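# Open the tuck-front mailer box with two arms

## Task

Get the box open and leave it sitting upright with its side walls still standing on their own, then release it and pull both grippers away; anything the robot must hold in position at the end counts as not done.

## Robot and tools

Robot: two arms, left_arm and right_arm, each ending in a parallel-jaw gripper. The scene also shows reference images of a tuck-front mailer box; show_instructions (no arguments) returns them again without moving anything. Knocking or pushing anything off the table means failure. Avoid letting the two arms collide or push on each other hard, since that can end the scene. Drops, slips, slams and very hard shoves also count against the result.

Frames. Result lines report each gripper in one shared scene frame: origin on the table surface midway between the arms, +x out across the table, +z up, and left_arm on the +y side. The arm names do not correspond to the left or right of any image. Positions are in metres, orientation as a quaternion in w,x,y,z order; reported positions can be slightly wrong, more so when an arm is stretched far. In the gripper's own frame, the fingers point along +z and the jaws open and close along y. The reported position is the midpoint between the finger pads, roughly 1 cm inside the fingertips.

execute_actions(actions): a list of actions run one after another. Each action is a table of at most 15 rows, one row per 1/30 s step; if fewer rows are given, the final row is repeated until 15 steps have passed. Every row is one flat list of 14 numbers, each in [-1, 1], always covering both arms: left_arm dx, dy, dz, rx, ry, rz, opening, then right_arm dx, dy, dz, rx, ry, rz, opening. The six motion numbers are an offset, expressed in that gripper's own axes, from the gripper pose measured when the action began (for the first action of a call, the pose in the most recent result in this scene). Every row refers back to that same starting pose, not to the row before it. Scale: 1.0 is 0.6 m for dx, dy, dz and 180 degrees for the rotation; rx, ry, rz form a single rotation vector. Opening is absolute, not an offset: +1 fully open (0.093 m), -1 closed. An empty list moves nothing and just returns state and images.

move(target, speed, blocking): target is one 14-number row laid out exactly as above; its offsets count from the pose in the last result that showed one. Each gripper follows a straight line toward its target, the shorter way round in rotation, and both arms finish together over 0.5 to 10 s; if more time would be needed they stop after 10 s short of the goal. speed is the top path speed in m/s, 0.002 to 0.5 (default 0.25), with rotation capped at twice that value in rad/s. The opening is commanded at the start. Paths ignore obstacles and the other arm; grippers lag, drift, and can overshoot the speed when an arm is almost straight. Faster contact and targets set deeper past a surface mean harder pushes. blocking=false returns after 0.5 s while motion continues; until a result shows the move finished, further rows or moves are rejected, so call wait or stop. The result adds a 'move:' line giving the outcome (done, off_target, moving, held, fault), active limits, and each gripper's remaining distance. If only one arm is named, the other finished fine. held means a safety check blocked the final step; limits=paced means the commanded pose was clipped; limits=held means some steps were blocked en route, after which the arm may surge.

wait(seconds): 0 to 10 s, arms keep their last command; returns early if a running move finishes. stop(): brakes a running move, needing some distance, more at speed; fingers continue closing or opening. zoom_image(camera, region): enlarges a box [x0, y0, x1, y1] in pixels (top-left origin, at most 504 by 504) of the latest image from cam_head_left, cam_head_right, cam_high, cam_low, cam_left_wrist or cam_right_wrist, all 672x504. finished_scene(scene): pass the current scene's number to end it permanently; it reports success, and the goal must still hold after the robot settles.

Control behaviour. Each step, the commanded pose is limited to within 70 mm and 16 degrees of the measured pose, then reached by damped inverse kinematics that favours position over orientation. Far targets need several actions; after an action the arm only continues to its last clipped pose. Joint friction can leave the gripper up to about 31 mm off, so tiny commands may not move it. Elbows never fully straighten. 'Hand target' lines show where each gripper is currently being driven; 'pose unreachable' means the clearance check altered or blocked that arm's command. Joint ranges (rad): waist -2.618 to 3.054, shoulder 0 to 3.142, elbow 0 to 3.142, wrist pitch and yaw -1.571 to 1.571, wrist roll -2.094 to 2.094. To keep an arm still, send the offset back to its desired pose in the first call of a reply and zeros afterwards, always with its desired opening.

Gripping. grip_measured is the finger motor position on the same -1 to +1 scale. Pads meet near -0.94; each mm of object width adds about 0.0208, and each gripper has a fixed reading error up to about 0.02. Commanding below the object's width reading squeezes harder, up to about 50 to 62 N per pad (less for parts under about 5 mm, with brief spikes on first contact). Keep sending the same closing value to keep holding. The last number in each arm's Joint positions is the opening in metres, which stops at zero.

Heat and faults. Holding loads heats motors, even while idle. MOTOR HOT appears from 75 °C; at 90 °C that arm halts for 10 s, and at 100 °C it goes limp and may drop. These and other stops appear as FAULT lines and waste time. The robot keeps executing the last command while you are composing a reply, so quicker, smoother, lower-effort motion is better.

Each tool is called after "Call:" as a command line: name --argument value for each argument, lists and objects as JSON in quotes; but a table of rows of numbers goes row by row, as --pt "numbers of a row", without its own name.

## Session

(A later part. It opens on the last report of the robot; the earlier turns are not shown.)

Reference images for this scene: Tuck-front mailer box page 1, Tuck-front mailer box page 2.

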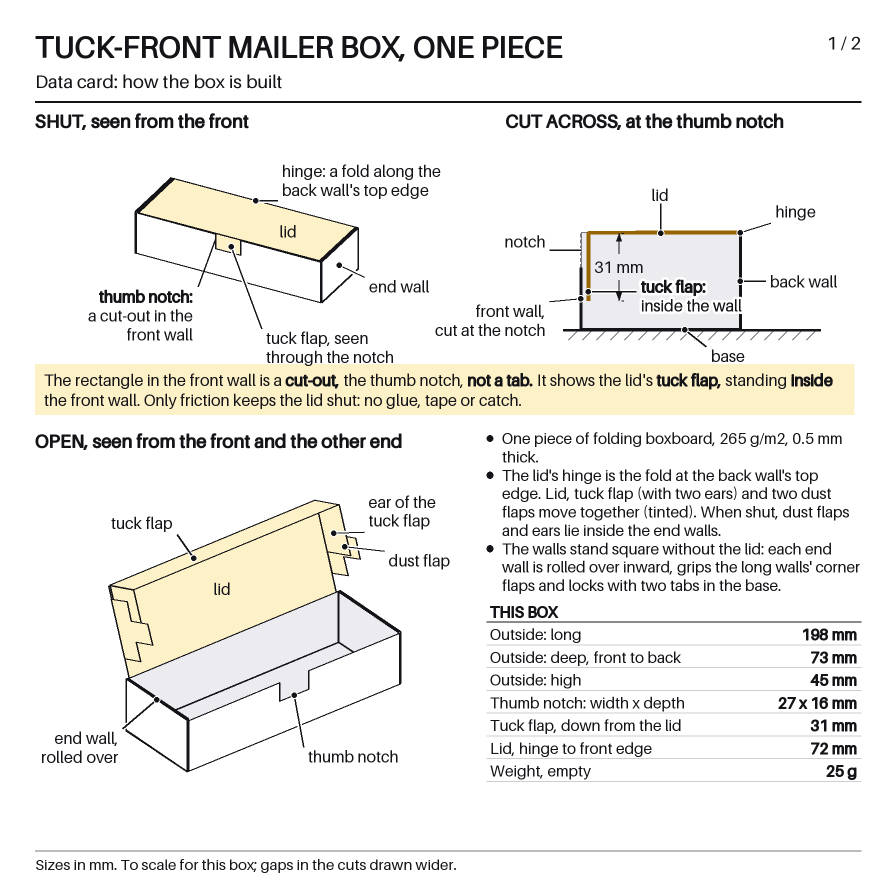

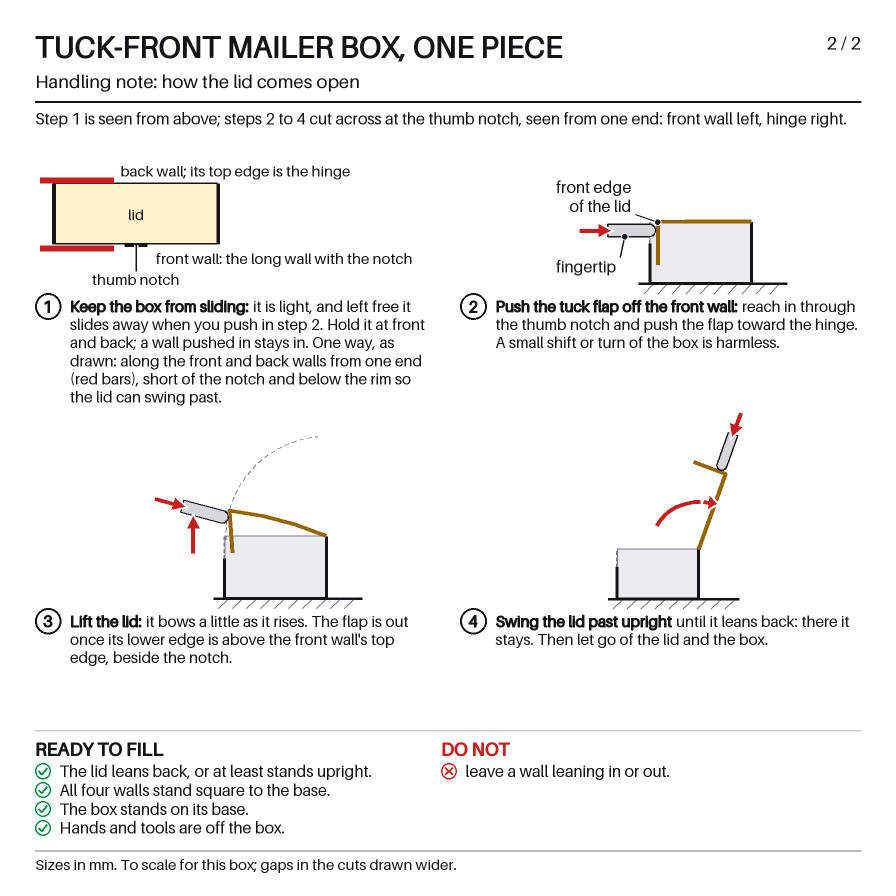

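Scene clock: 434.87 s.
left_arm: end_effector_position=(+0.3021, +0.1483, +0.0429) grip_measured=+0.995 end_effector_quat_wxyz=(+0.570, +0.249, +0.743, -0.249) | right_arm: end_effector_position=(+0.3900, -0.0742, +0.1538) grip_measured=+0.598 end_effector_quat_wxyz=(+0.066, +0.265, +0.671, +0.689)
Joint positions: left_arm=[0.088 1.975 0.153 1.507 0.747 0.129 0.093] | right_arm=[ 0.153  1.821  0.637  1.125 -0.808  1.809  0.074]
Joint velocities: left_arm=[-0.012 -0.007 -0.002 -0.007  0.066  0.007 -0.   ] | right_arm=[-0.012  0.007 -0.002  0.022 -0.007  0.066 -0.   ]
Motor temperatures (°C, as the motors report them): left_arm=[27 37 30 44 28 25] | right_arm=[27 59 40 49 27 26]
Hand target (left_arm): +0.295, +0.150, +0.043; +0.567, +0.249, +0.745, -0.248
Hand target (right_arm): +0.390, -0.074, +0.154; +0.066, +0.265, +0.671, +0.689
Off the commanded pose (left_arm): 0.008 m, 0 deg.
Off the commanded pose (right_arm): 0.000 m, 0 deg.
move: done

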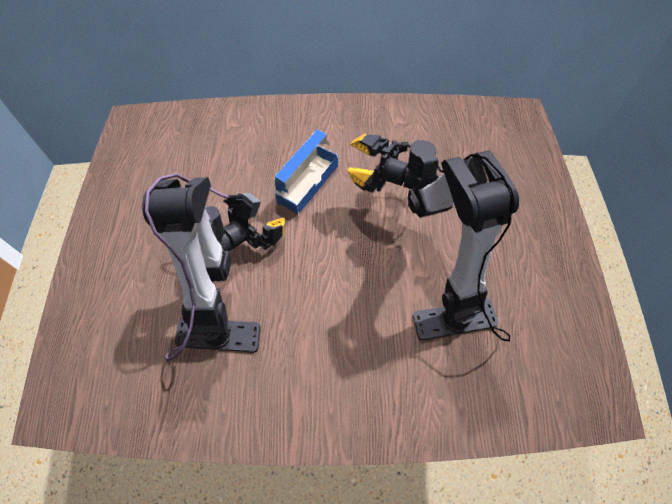

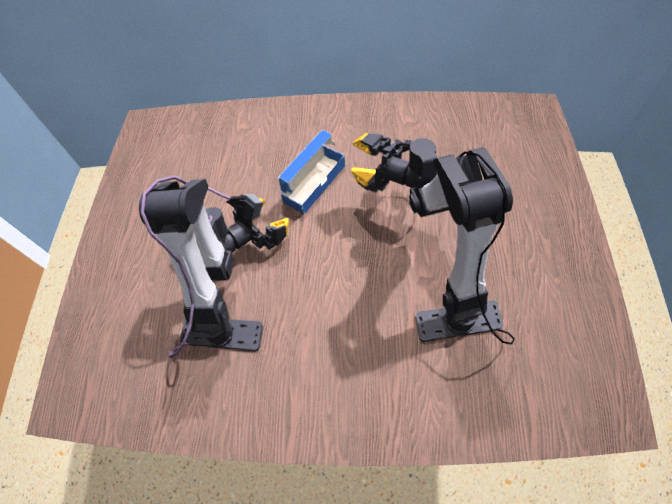

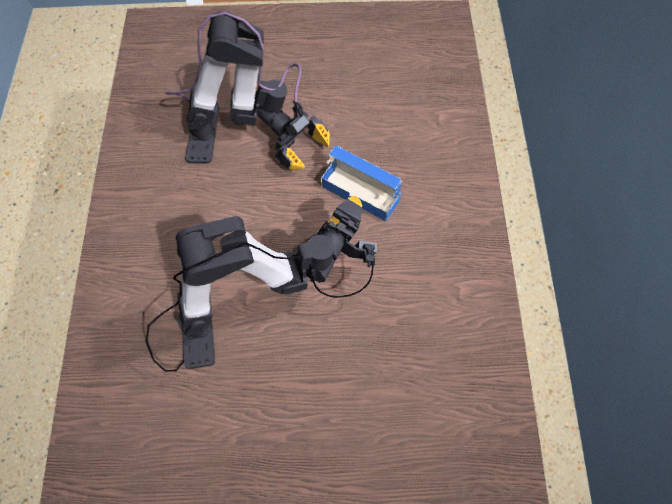

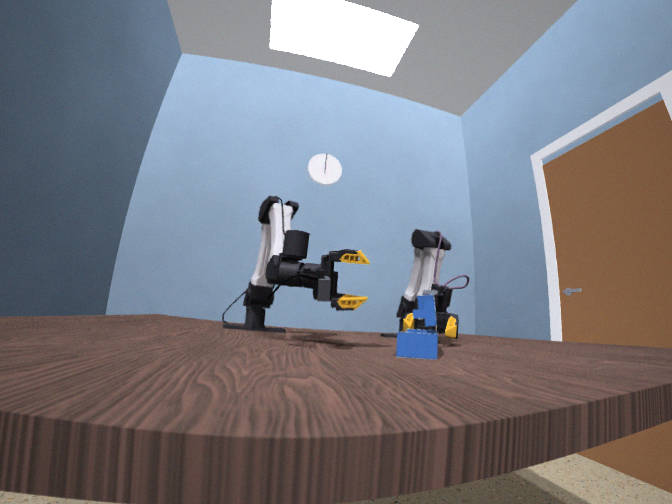

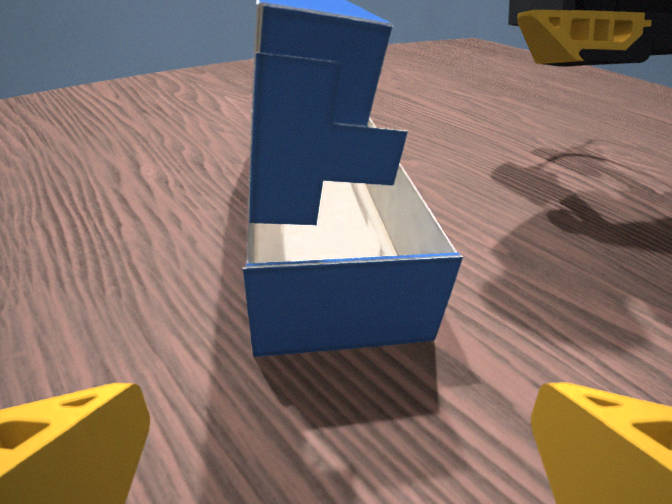

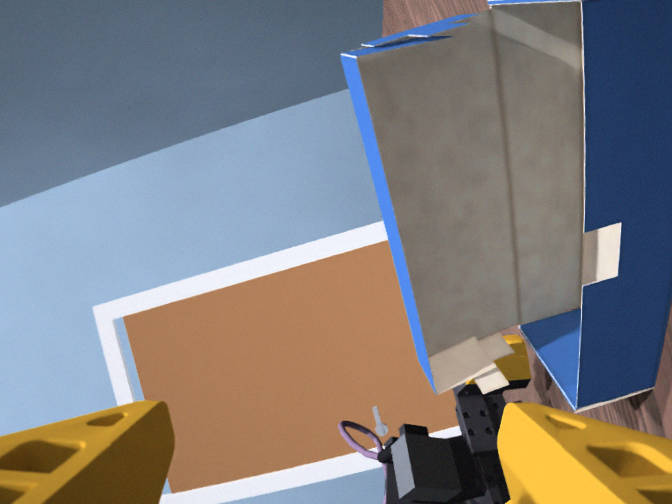

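Call:
move --target '[0,0,0.15,0,0,0,1,0,-0.02,0.2,0,0,0,0.6]' --speed 0.08

Call:
execute_actions --actions '[[[0,0,0,0,0,0,0.7,0,0,0,0,0,0,0.6]],[[0,0,0,0,0,0,0.53,0,0,0,0,0,0,0.6]],[[0,0,0,0,0,0,0.53,0,0,0,0,0,0,0.6]]]'

Call:
move --target '[0,-0.03,0,0.03,0,0,0.53,0,0,0.14,0,0,0,0.6]' --speed 0.04

Scene clock: 440.43 s.
left_arm: end_effector_position=(+0.3619, +0.0938, +0.0280) grip_measured=+0.995 end_effector_quat_wxyz=(+0.574, +0.252, +0.740, -0.245) | right_arm: end_effector_position=(+0.4367, +0.0287, +0.1339) grip_measured=+0.598 end_effector_quat_wxyz=(+0.065, +0.266, +0.673, +0.687)
Joint positions: left_arm=[-0.137  2.142  0.414  1.47   0.529  0.058  0.093] | right_arm=[ 0.373  2.111  0.994  1.061 -0.591  1.82   0.074]
Joint velocities: left_arm=[-0.007  0.012 -0.012 -0.037 -0.022  0.022  0.   ] | right_arm=[ 0.002  0.007  0.012  0.037 -0.007 -0.037 -0.   ]
Motor temperatures (°C, as the motors report them): left_arm=[27 37 30 44 28 25] | right_arm=[27 58 40 49 27 26]
Hand target (left_arm): +0.367, +0.090, +0.023; +0.570, +0.250, +0.743, -0.248
Hand target (right_arm): +0.440, +0.034, +0.137; +0.065, +0.266, +0.670, +0.690
Off the commanded pose (left_arm): 0.009 m, 1 deg.
Off the commanded pose (right_arm): 0.008 m, 0 deg.
move: done

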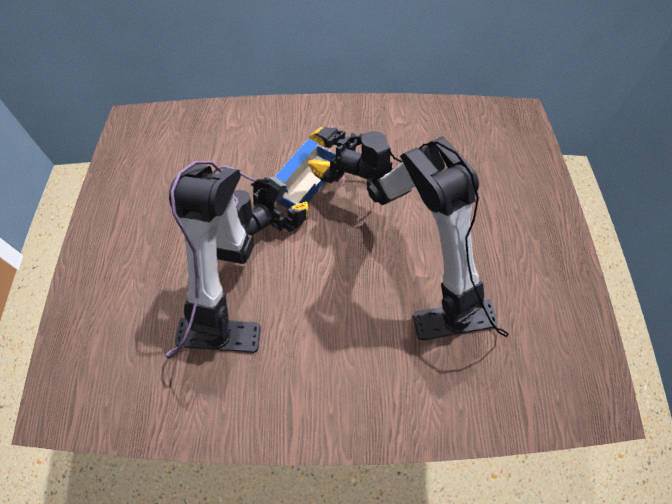

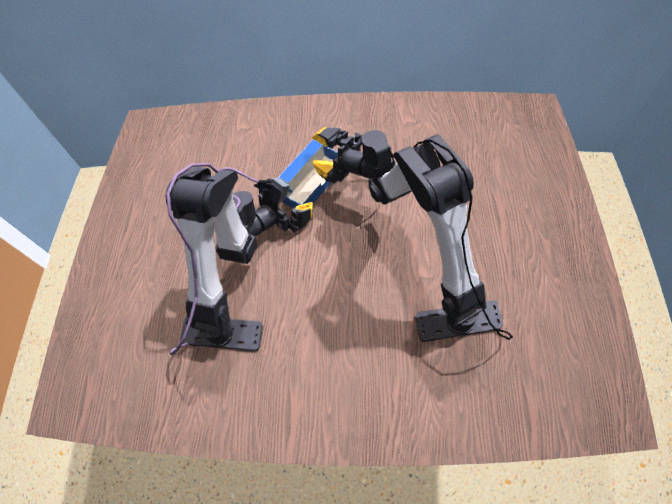

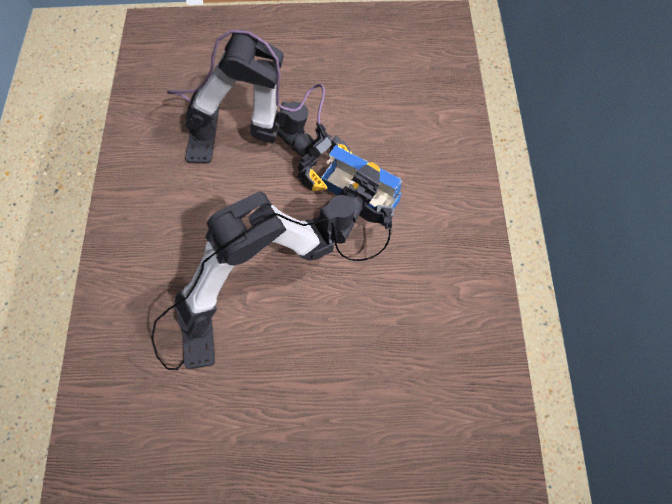

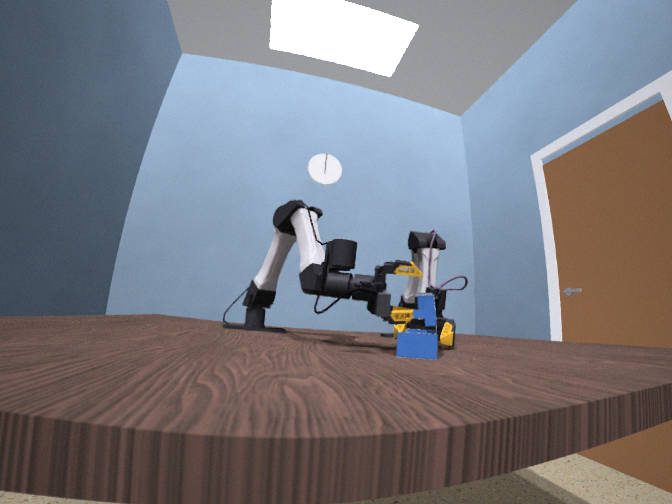

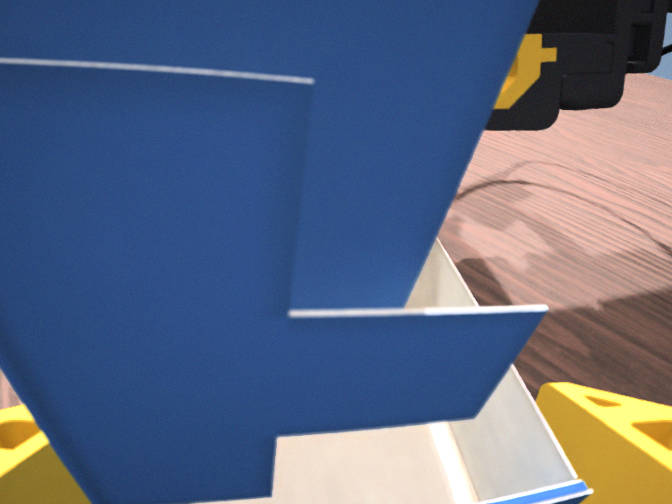

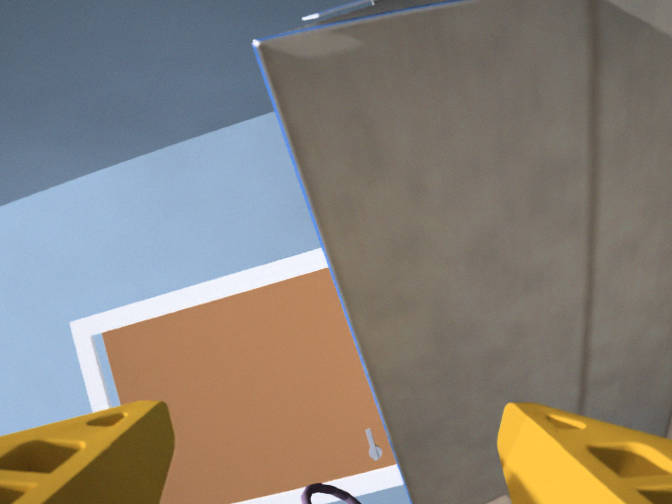

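Scene clock: 441.93 s.
left_arm: end_effector_position=(+0.3619, +0.0938, +0.0280) grip_measured=+0.534 end_effector_quat_wxyz=(+0.574, +0.252, +0.740, -0.245) | right_arm: end_effector_position=(+0.4367, +0.0287, +0.1339) grip_measured=+0.598 end_effector_quat_wxyz=(+0.065, +0.266, +0.673, +0.687)
Joint positions: left_arm=[-0.137  2.142  0.414  1.47   0.529  0.058  0.071] | right_arm=[ 0.373  2.111  0.994  1.061 -0.591  1.82   0.074]
Joint velocities: left_arm=[-0.007  0.007 -0.007  0.051 -0.037 -0.022 -0.001] | right_arm=[-0.017  0.017 -0.012 -0.051  0.051 -0.037  0.   ]
Motor temperatures (°C, as the motors report them): left_arm=[27 37 30 44 28 25] | right_arm=[27 58 40 49 27 26]
Hand target (left_arm): +0.362, +0.094, +0.028; +0.574, +0.252, +0.740, -0.245
Hand target (right_arm): +0.437, +0.029, +0.134; +0.065, +0.266, +0.673, +0.687
Off the commanded pose (left_arm): 0.000 m, 0 deg.
Off the commanded pose (right_arm): 0.000 m, 0 deg.

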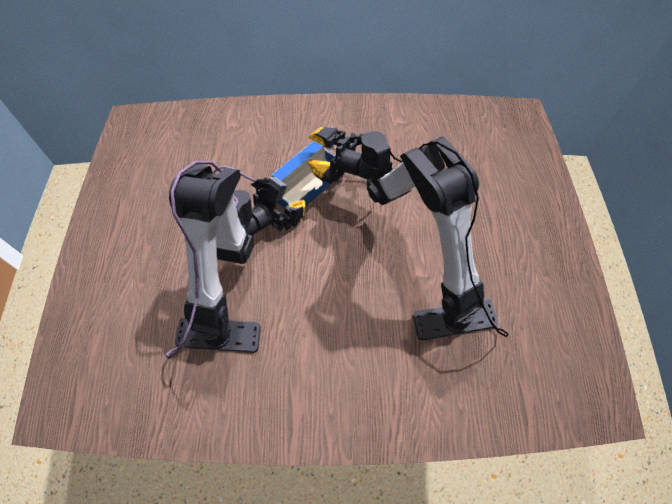

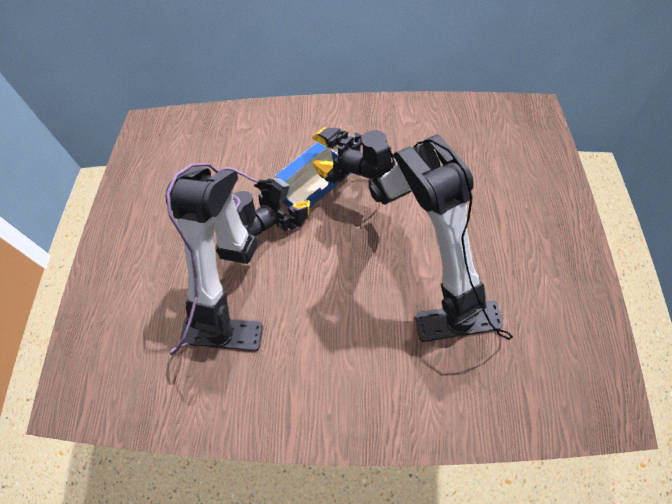

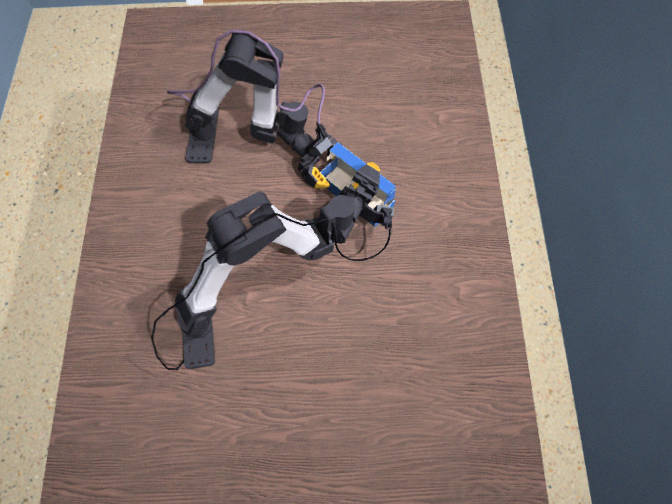

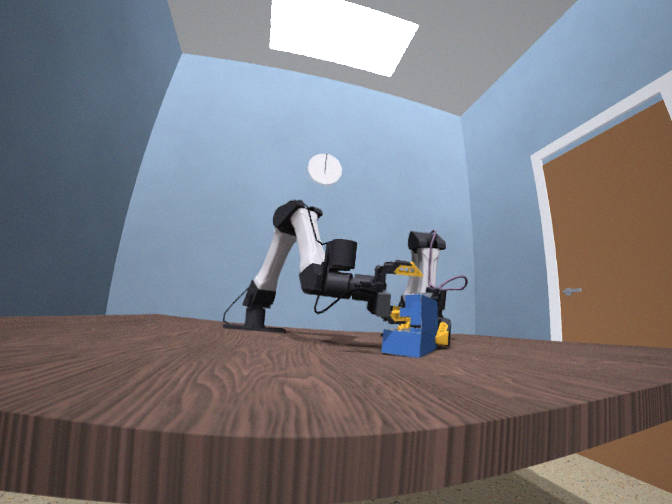

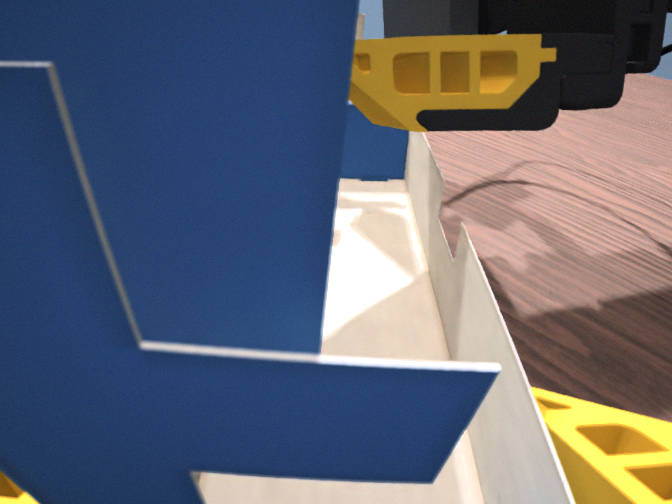

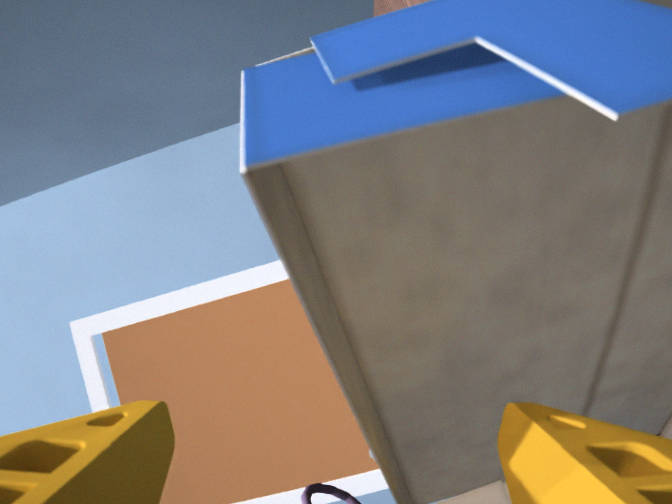

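Scene clock: 444.33 s.
left_arm: end_effector_position=(+0.3650, +0.0995, +0.0277) grip_measured=+0.534 end_effector_quat_wxyz=(+0.575, +0.239, +0.745, -0.241) | right_arm: end_effector_position=(+0.4725, +0.0945, +0.1328) grip_measured=+0.598 end_effector_quat_wxyz=(+0.064, +0.262, +0.672, +0.689)
Joint positions: left_arm=[-0.126  2.142  0.414  1.47   0.515  0.043  0.071] | right_arm=[ 0.459  2.293  1.323  0.922 -0.51   1.826  0.074]
Joint velocities: left_arm=[ 0.007  0.017 -0.007  0.051 -0.037  0.037  0.   ] | right_arm=[-0.007  0.007 -0.002 -0.007 -0.022 -0.037  0.001]
Motor temperatures (°C, as the motors report them): left_arm=[27 37 30 44 28 25] | right_arm=[27 58 41 49 27 26]
Hand target (left_arm): +0.350, +0.081, +0.029; +0.562, +0.278, +0.728, -0.279
Hand target (right_arm): +0.474, +0.103, +0.130; +0.065, +0.266, +0.673, +0.688
Off the commanded pose (left_arm): 0.024 m, 7 deg.
Off the commanded pose (right_arm): 0.010 m, 0 deg.
move: off_target (left_arm)

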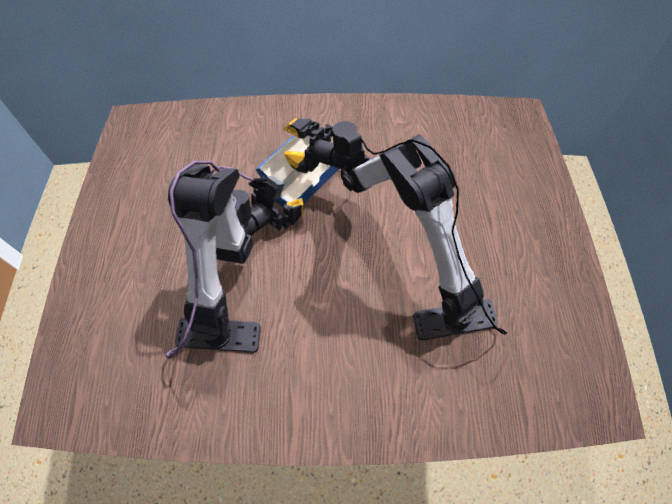

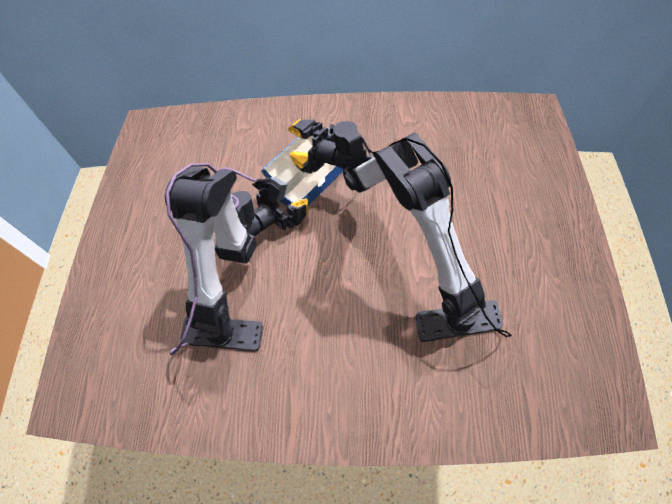

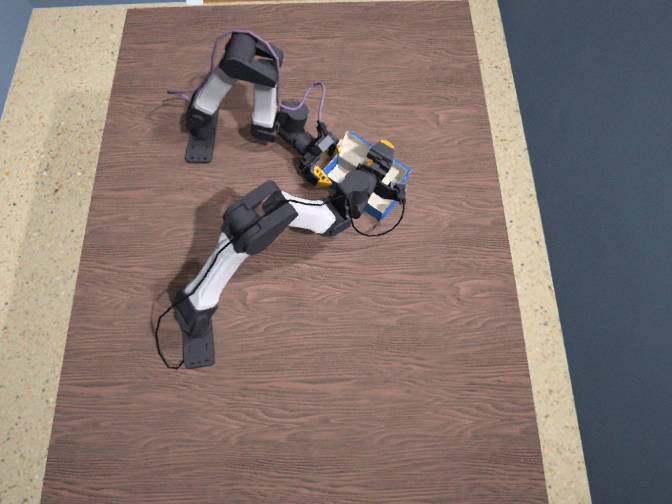

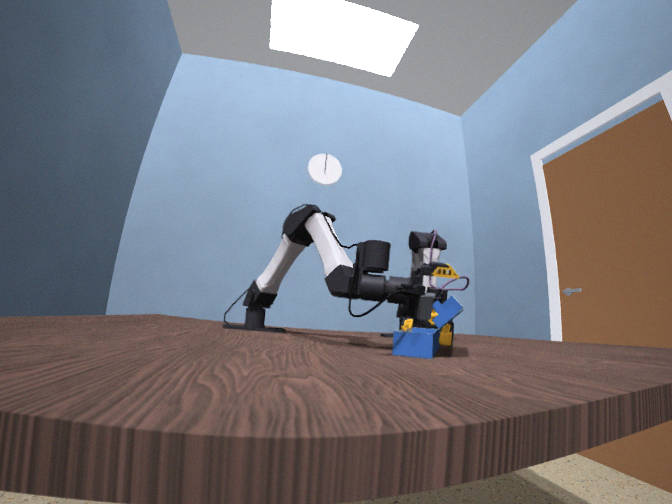

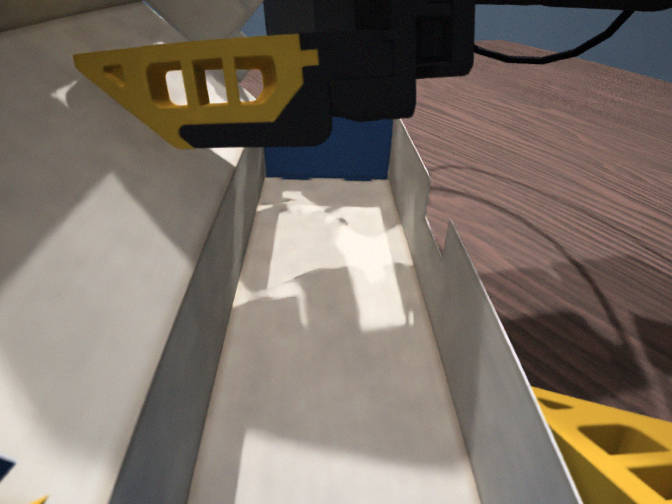

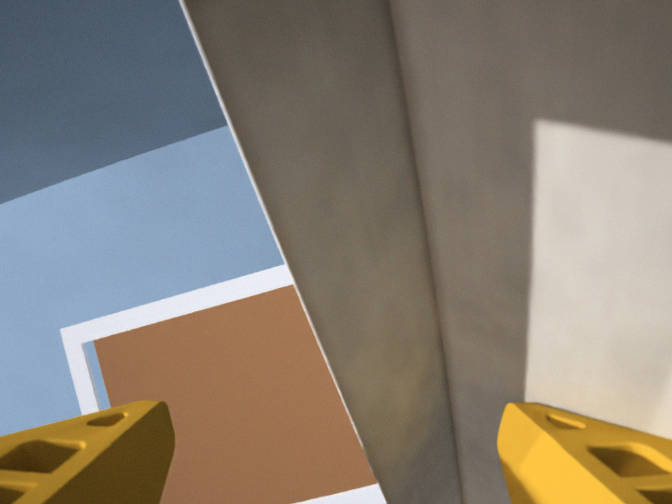

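Call:
move --target '[0,0,0,0,0,0,0.53,0,0.02,-0.3,0,0,0,0.6]' --speed 0.1

Call:
execute_actions --actions '[[[0,0,0,0,0,0,1,0,0,0,0,0,0,0.6]],[[0,0,0,0,0,0,1,0,0,0,0,0,0,0.6]]]'

Call:
move --target '[0,0,-0.16,0,0,0,1,0,0,0,0,0,0,0.6]' --speed 0.08

Scene clock: 448.70 s.
left_arm: end_effector_position=(+0.3660, +0.1009, +0.0276) grip_measured=+0.534 end_effector_quat_wxyz=(+0.576, +0.235, +0.746, -0.238) | right_arm: end_effector_position=(+0.4007, -0.0639, +0.1508) grip_measured=+0.598 end_effector_quat_wxyz=(+0.060, +0.269, +0.673, +0.686)
Joint positions: left_arm=[-0.126  2.142  0.414  1.47   0.507  0.042  0.071] | right_arm=[ 0.173  1.862  0.696  1.092 -0.794  1.812  0.074]
Joint velocities: left_arm=[-0.012  0.012 -0.002  0.007  0.007  0.022 -0.   ] | right_arm=[-0.022  0.007 -0.002  0.051 -0.022  0.066  0.001]
Motor temperatures (°C, as the motors report them): left_arm=[27 37 30 44 28 25] | right_arm=[27 59 41 49 27 26]
Hand target (left_arm): +0.365, +0.100, +0.028; +0.575, +0.239, +0.745, -0.241
Hand target (right_arm): +0.396, -0.067, +0.153; +0.065, +0.262, +0.674, +0.688
Off the commanded pose (left_arm): 0.002 m, 1 deg.
Off the commanded pose (right_arm): 0.007 m, 1 deg.
move: done

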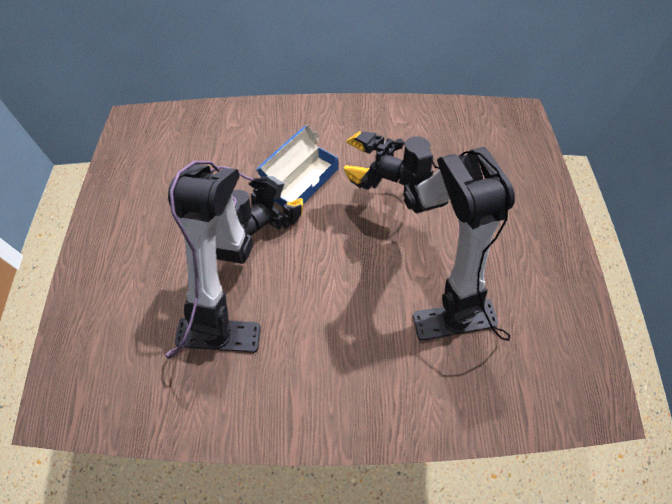

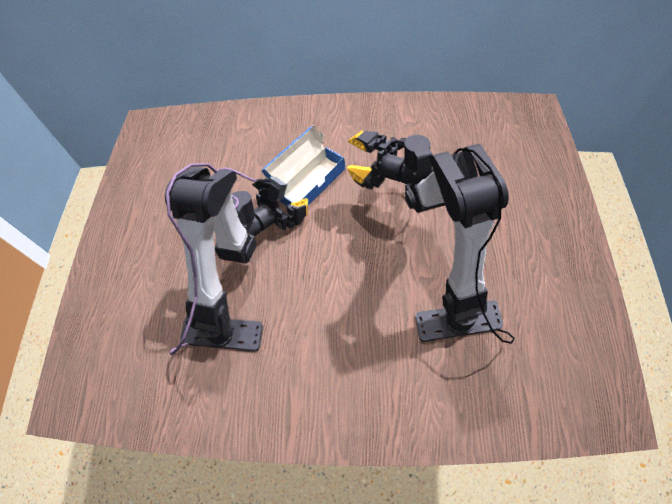

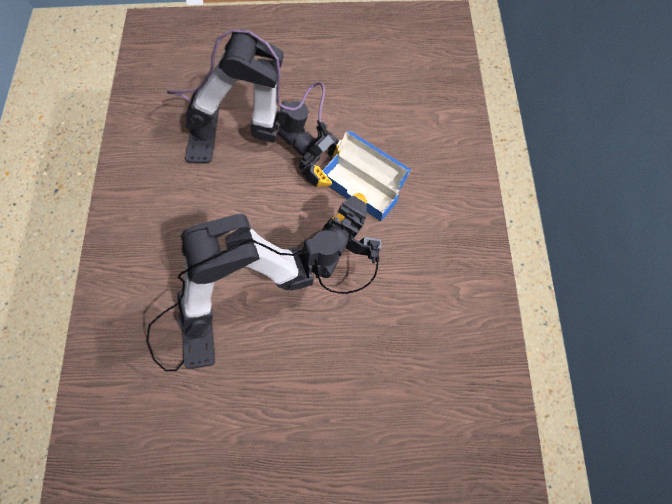

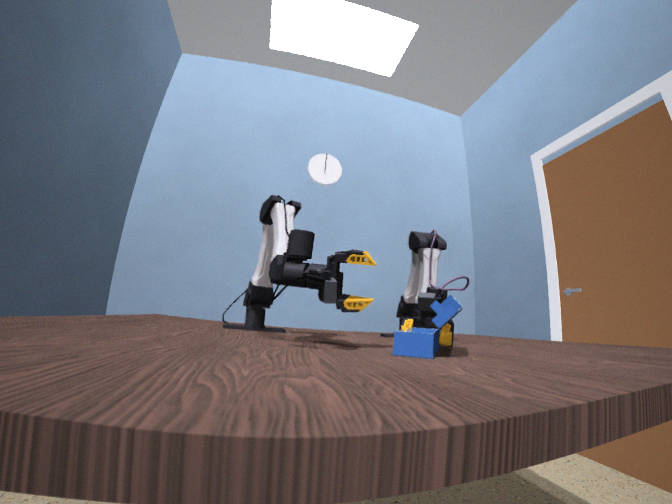

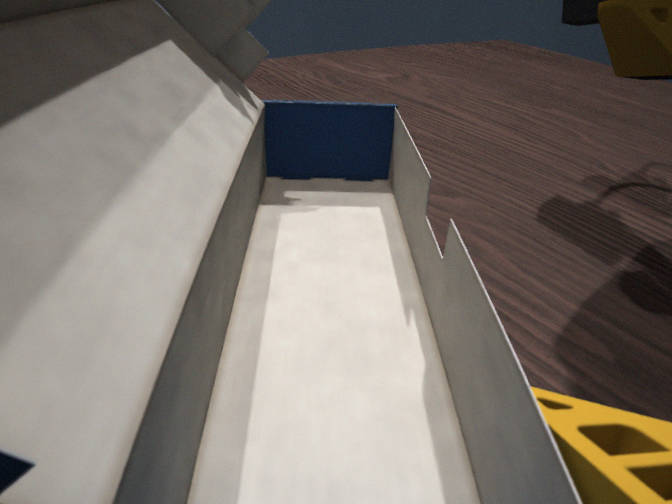

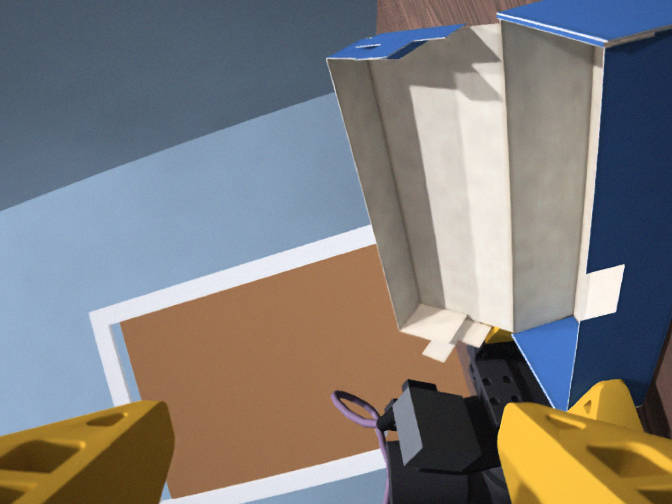

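Scene clock: 449.70 s.
left_arm: end_effector_position=(+0.3660, +0.1009, +0.0276) grip_measured=+0.995 end_effector_quat_wxyz=(+0.576, +0.235, +0.746, -0.238) | right_arm: end_effector_position=(+0.4007, -0.0639, +0.1508) grip_measured=+0.598 end_effector_quat_wxyz=(+0.060, +0.269, +0.673, +0.686)
Joint positions: left_arm=[-0.126  2.142  0.414  1.47   0.507  0.042  0.093] | right_arm=[ 0.173  1.862  0.696  1.092 -0.794  1.812  0.074]
Joint velocities: left_arm=[-0.012 -0.002 -0.002  0.022  0.081 -0.007  0.001] | right_arm=[-0.017  0.012 -0.007  0.066 -0.007 -0.051  0.   ]
Motor temperatures (°C, as the motors report them): left_arm=[27 37 30 44 28 25] | right_arm=[27 59 41 49 27 26]
Hand target (left_arm): +0.366, +0.101, +0.028; +0.576, +0.235, +0.746, -0.238
Hand target (right_arm): +0.401, -0.064, +0.151; +0.060, +0.269, +0.673, +0.686
Off the commanded pose (left_arm): 0.000 m, 0 deg.
Off the commanded pose (right_arm): 0.000 m, 0 deg.

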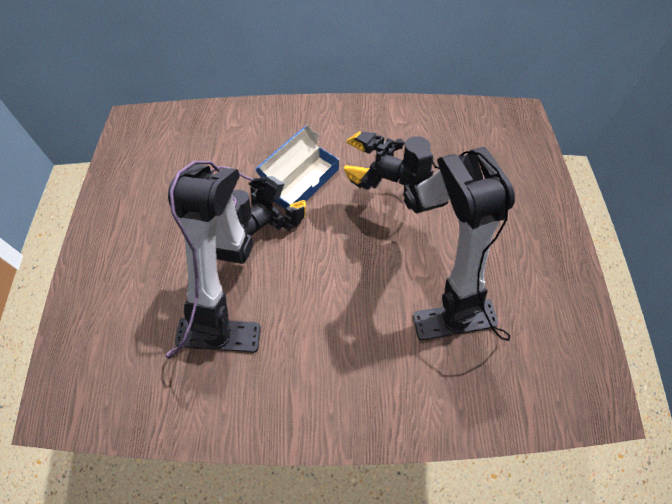

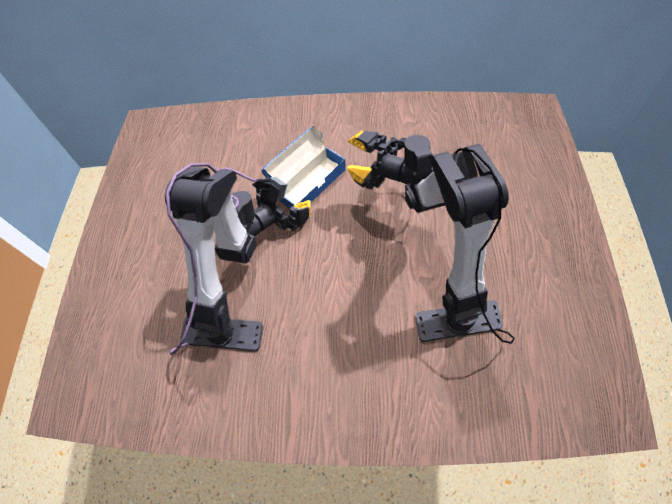

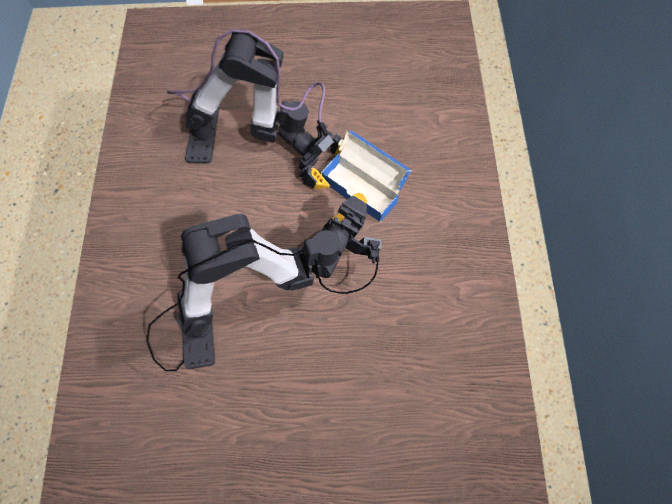

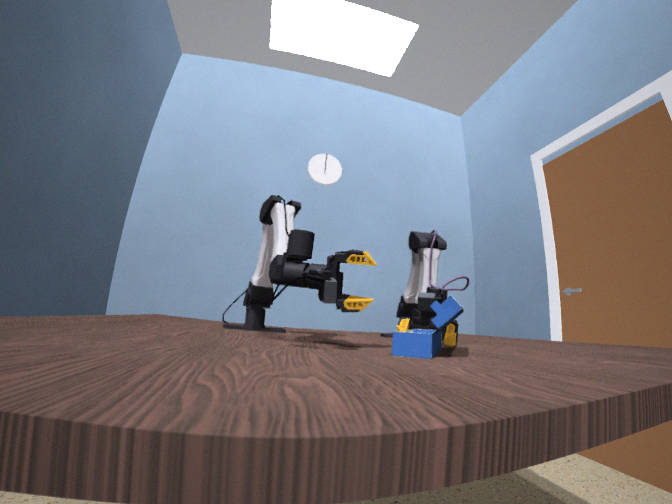

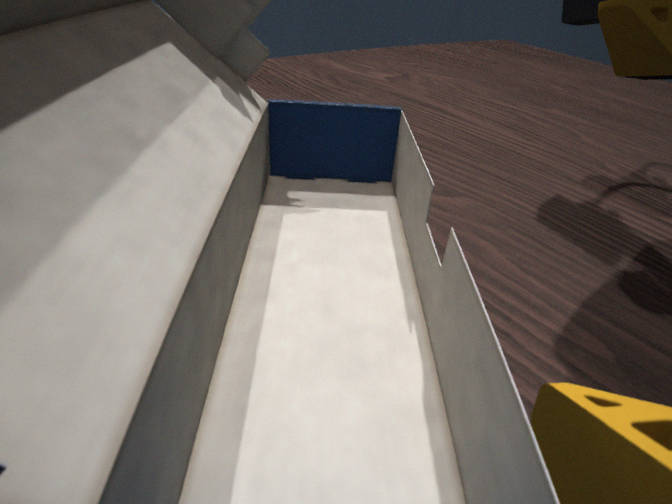

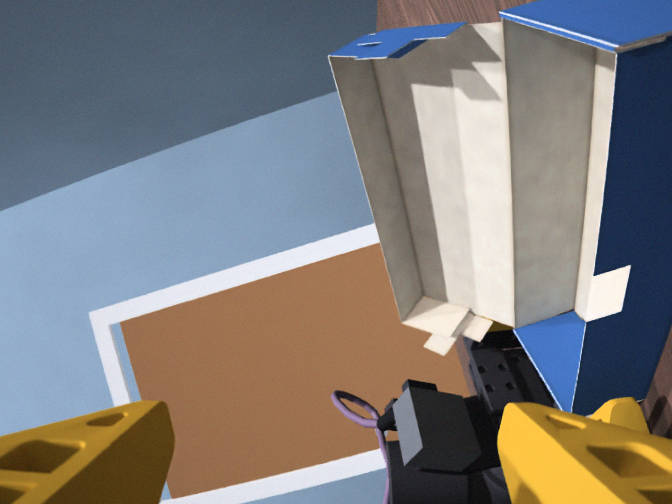

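Scene clock: 451.37 s.
left_arm: end_effector_position=(+0.3017, +0.1586, +0.0479) grip_measured=+0.995 end_effector_quat_wxyz=(+0.579, +0.235, +0.743, -0.240) | right_arm: end_effector_position=(+0.4007, -0.0639, +0.1508) grip_measured=+0.598 end_effector_quat_wxyz=(+0.060, +0.269, +0.673, +0.686)
Joint positions: left_arm=[0.122 1.957 0.134 1.524 0.748 0.118 0.093] | right_arm=[ 0.173  1.862  0.696  1.092 -0.794  1.812  0.074]
Joint velocities: left_arm=[ 0.002  0.007 -0.027 -0.007 -0.066 -0.022 -0.   ] | right_arm=[ 0.007  0.007  0.007 -0.007  0.037 -0.007 -0.002]
Motor temperatures (°C, as the motors report them): left_arm=[27 37 30 45 28 25] | right_arm=[27 59 41 48 27 26]
Hand target (left_arm): +0.295, +0.160, +0.048; +0.576, +0.234, +0.746, -0.239
Hand target (right_arm): +0.401, -0.064, +0.151; +0.060, +0.269, +0.673, +0.686
Off the commanded pose (left_arm): 0.008 m, 1 deg.
Off the commanded pose (right_arm): 0.000 m, 0 deg.
move: done

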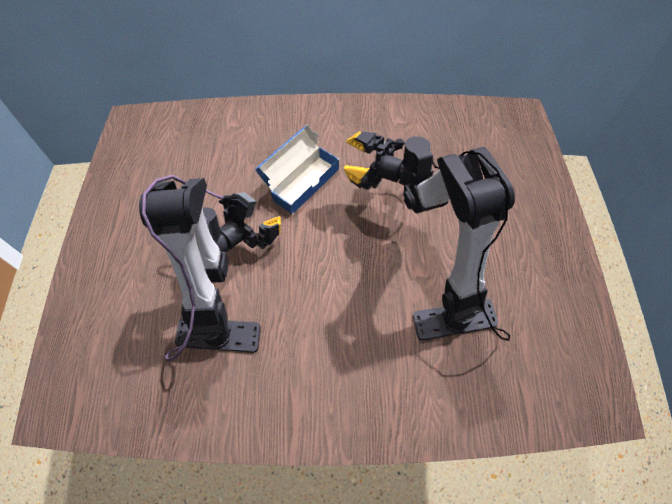

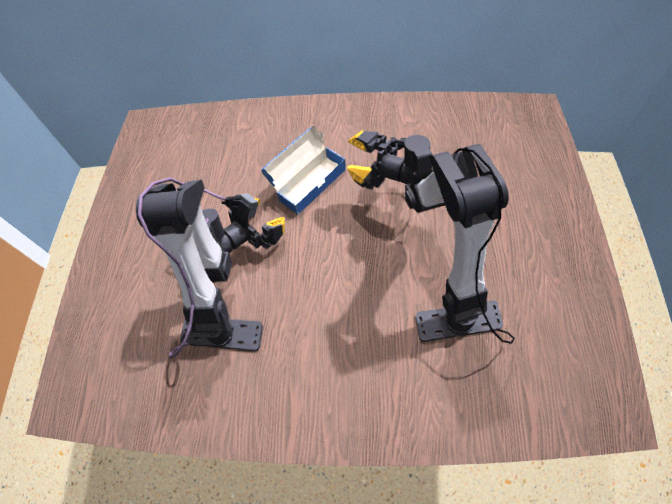

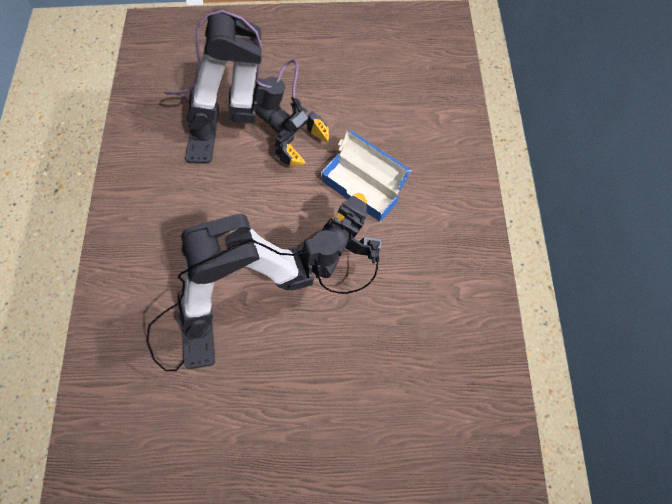

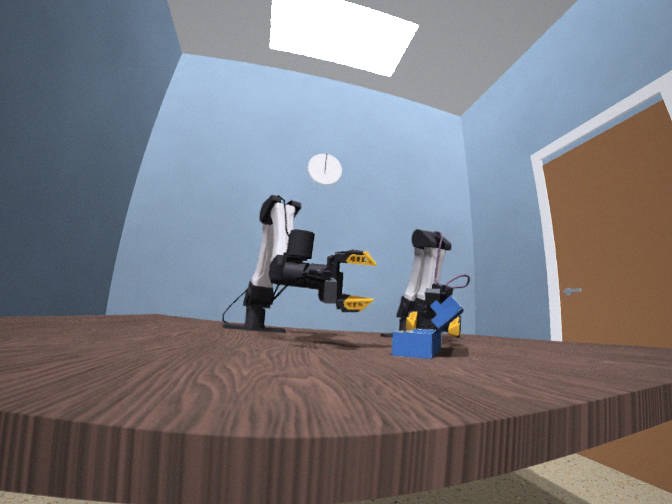

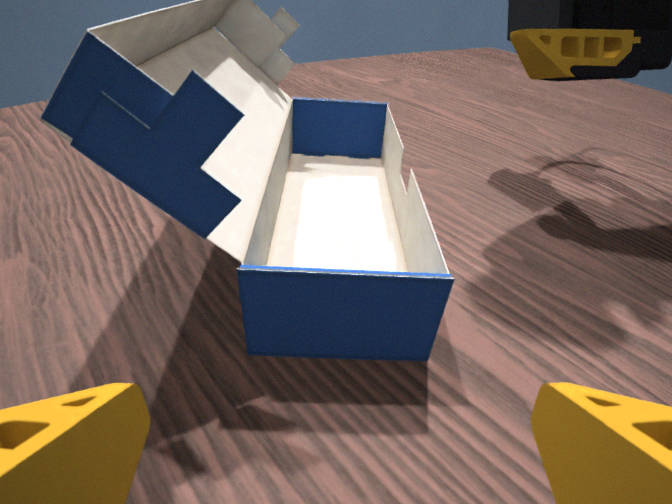

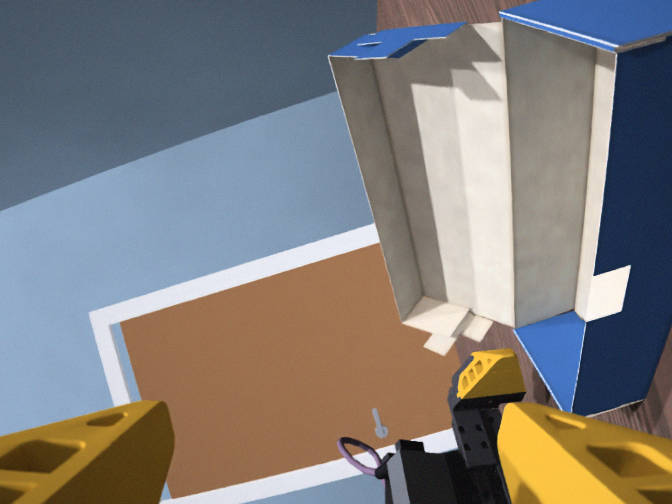

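Call:
finished_scene --scene 2

The scene is finished: the task was done.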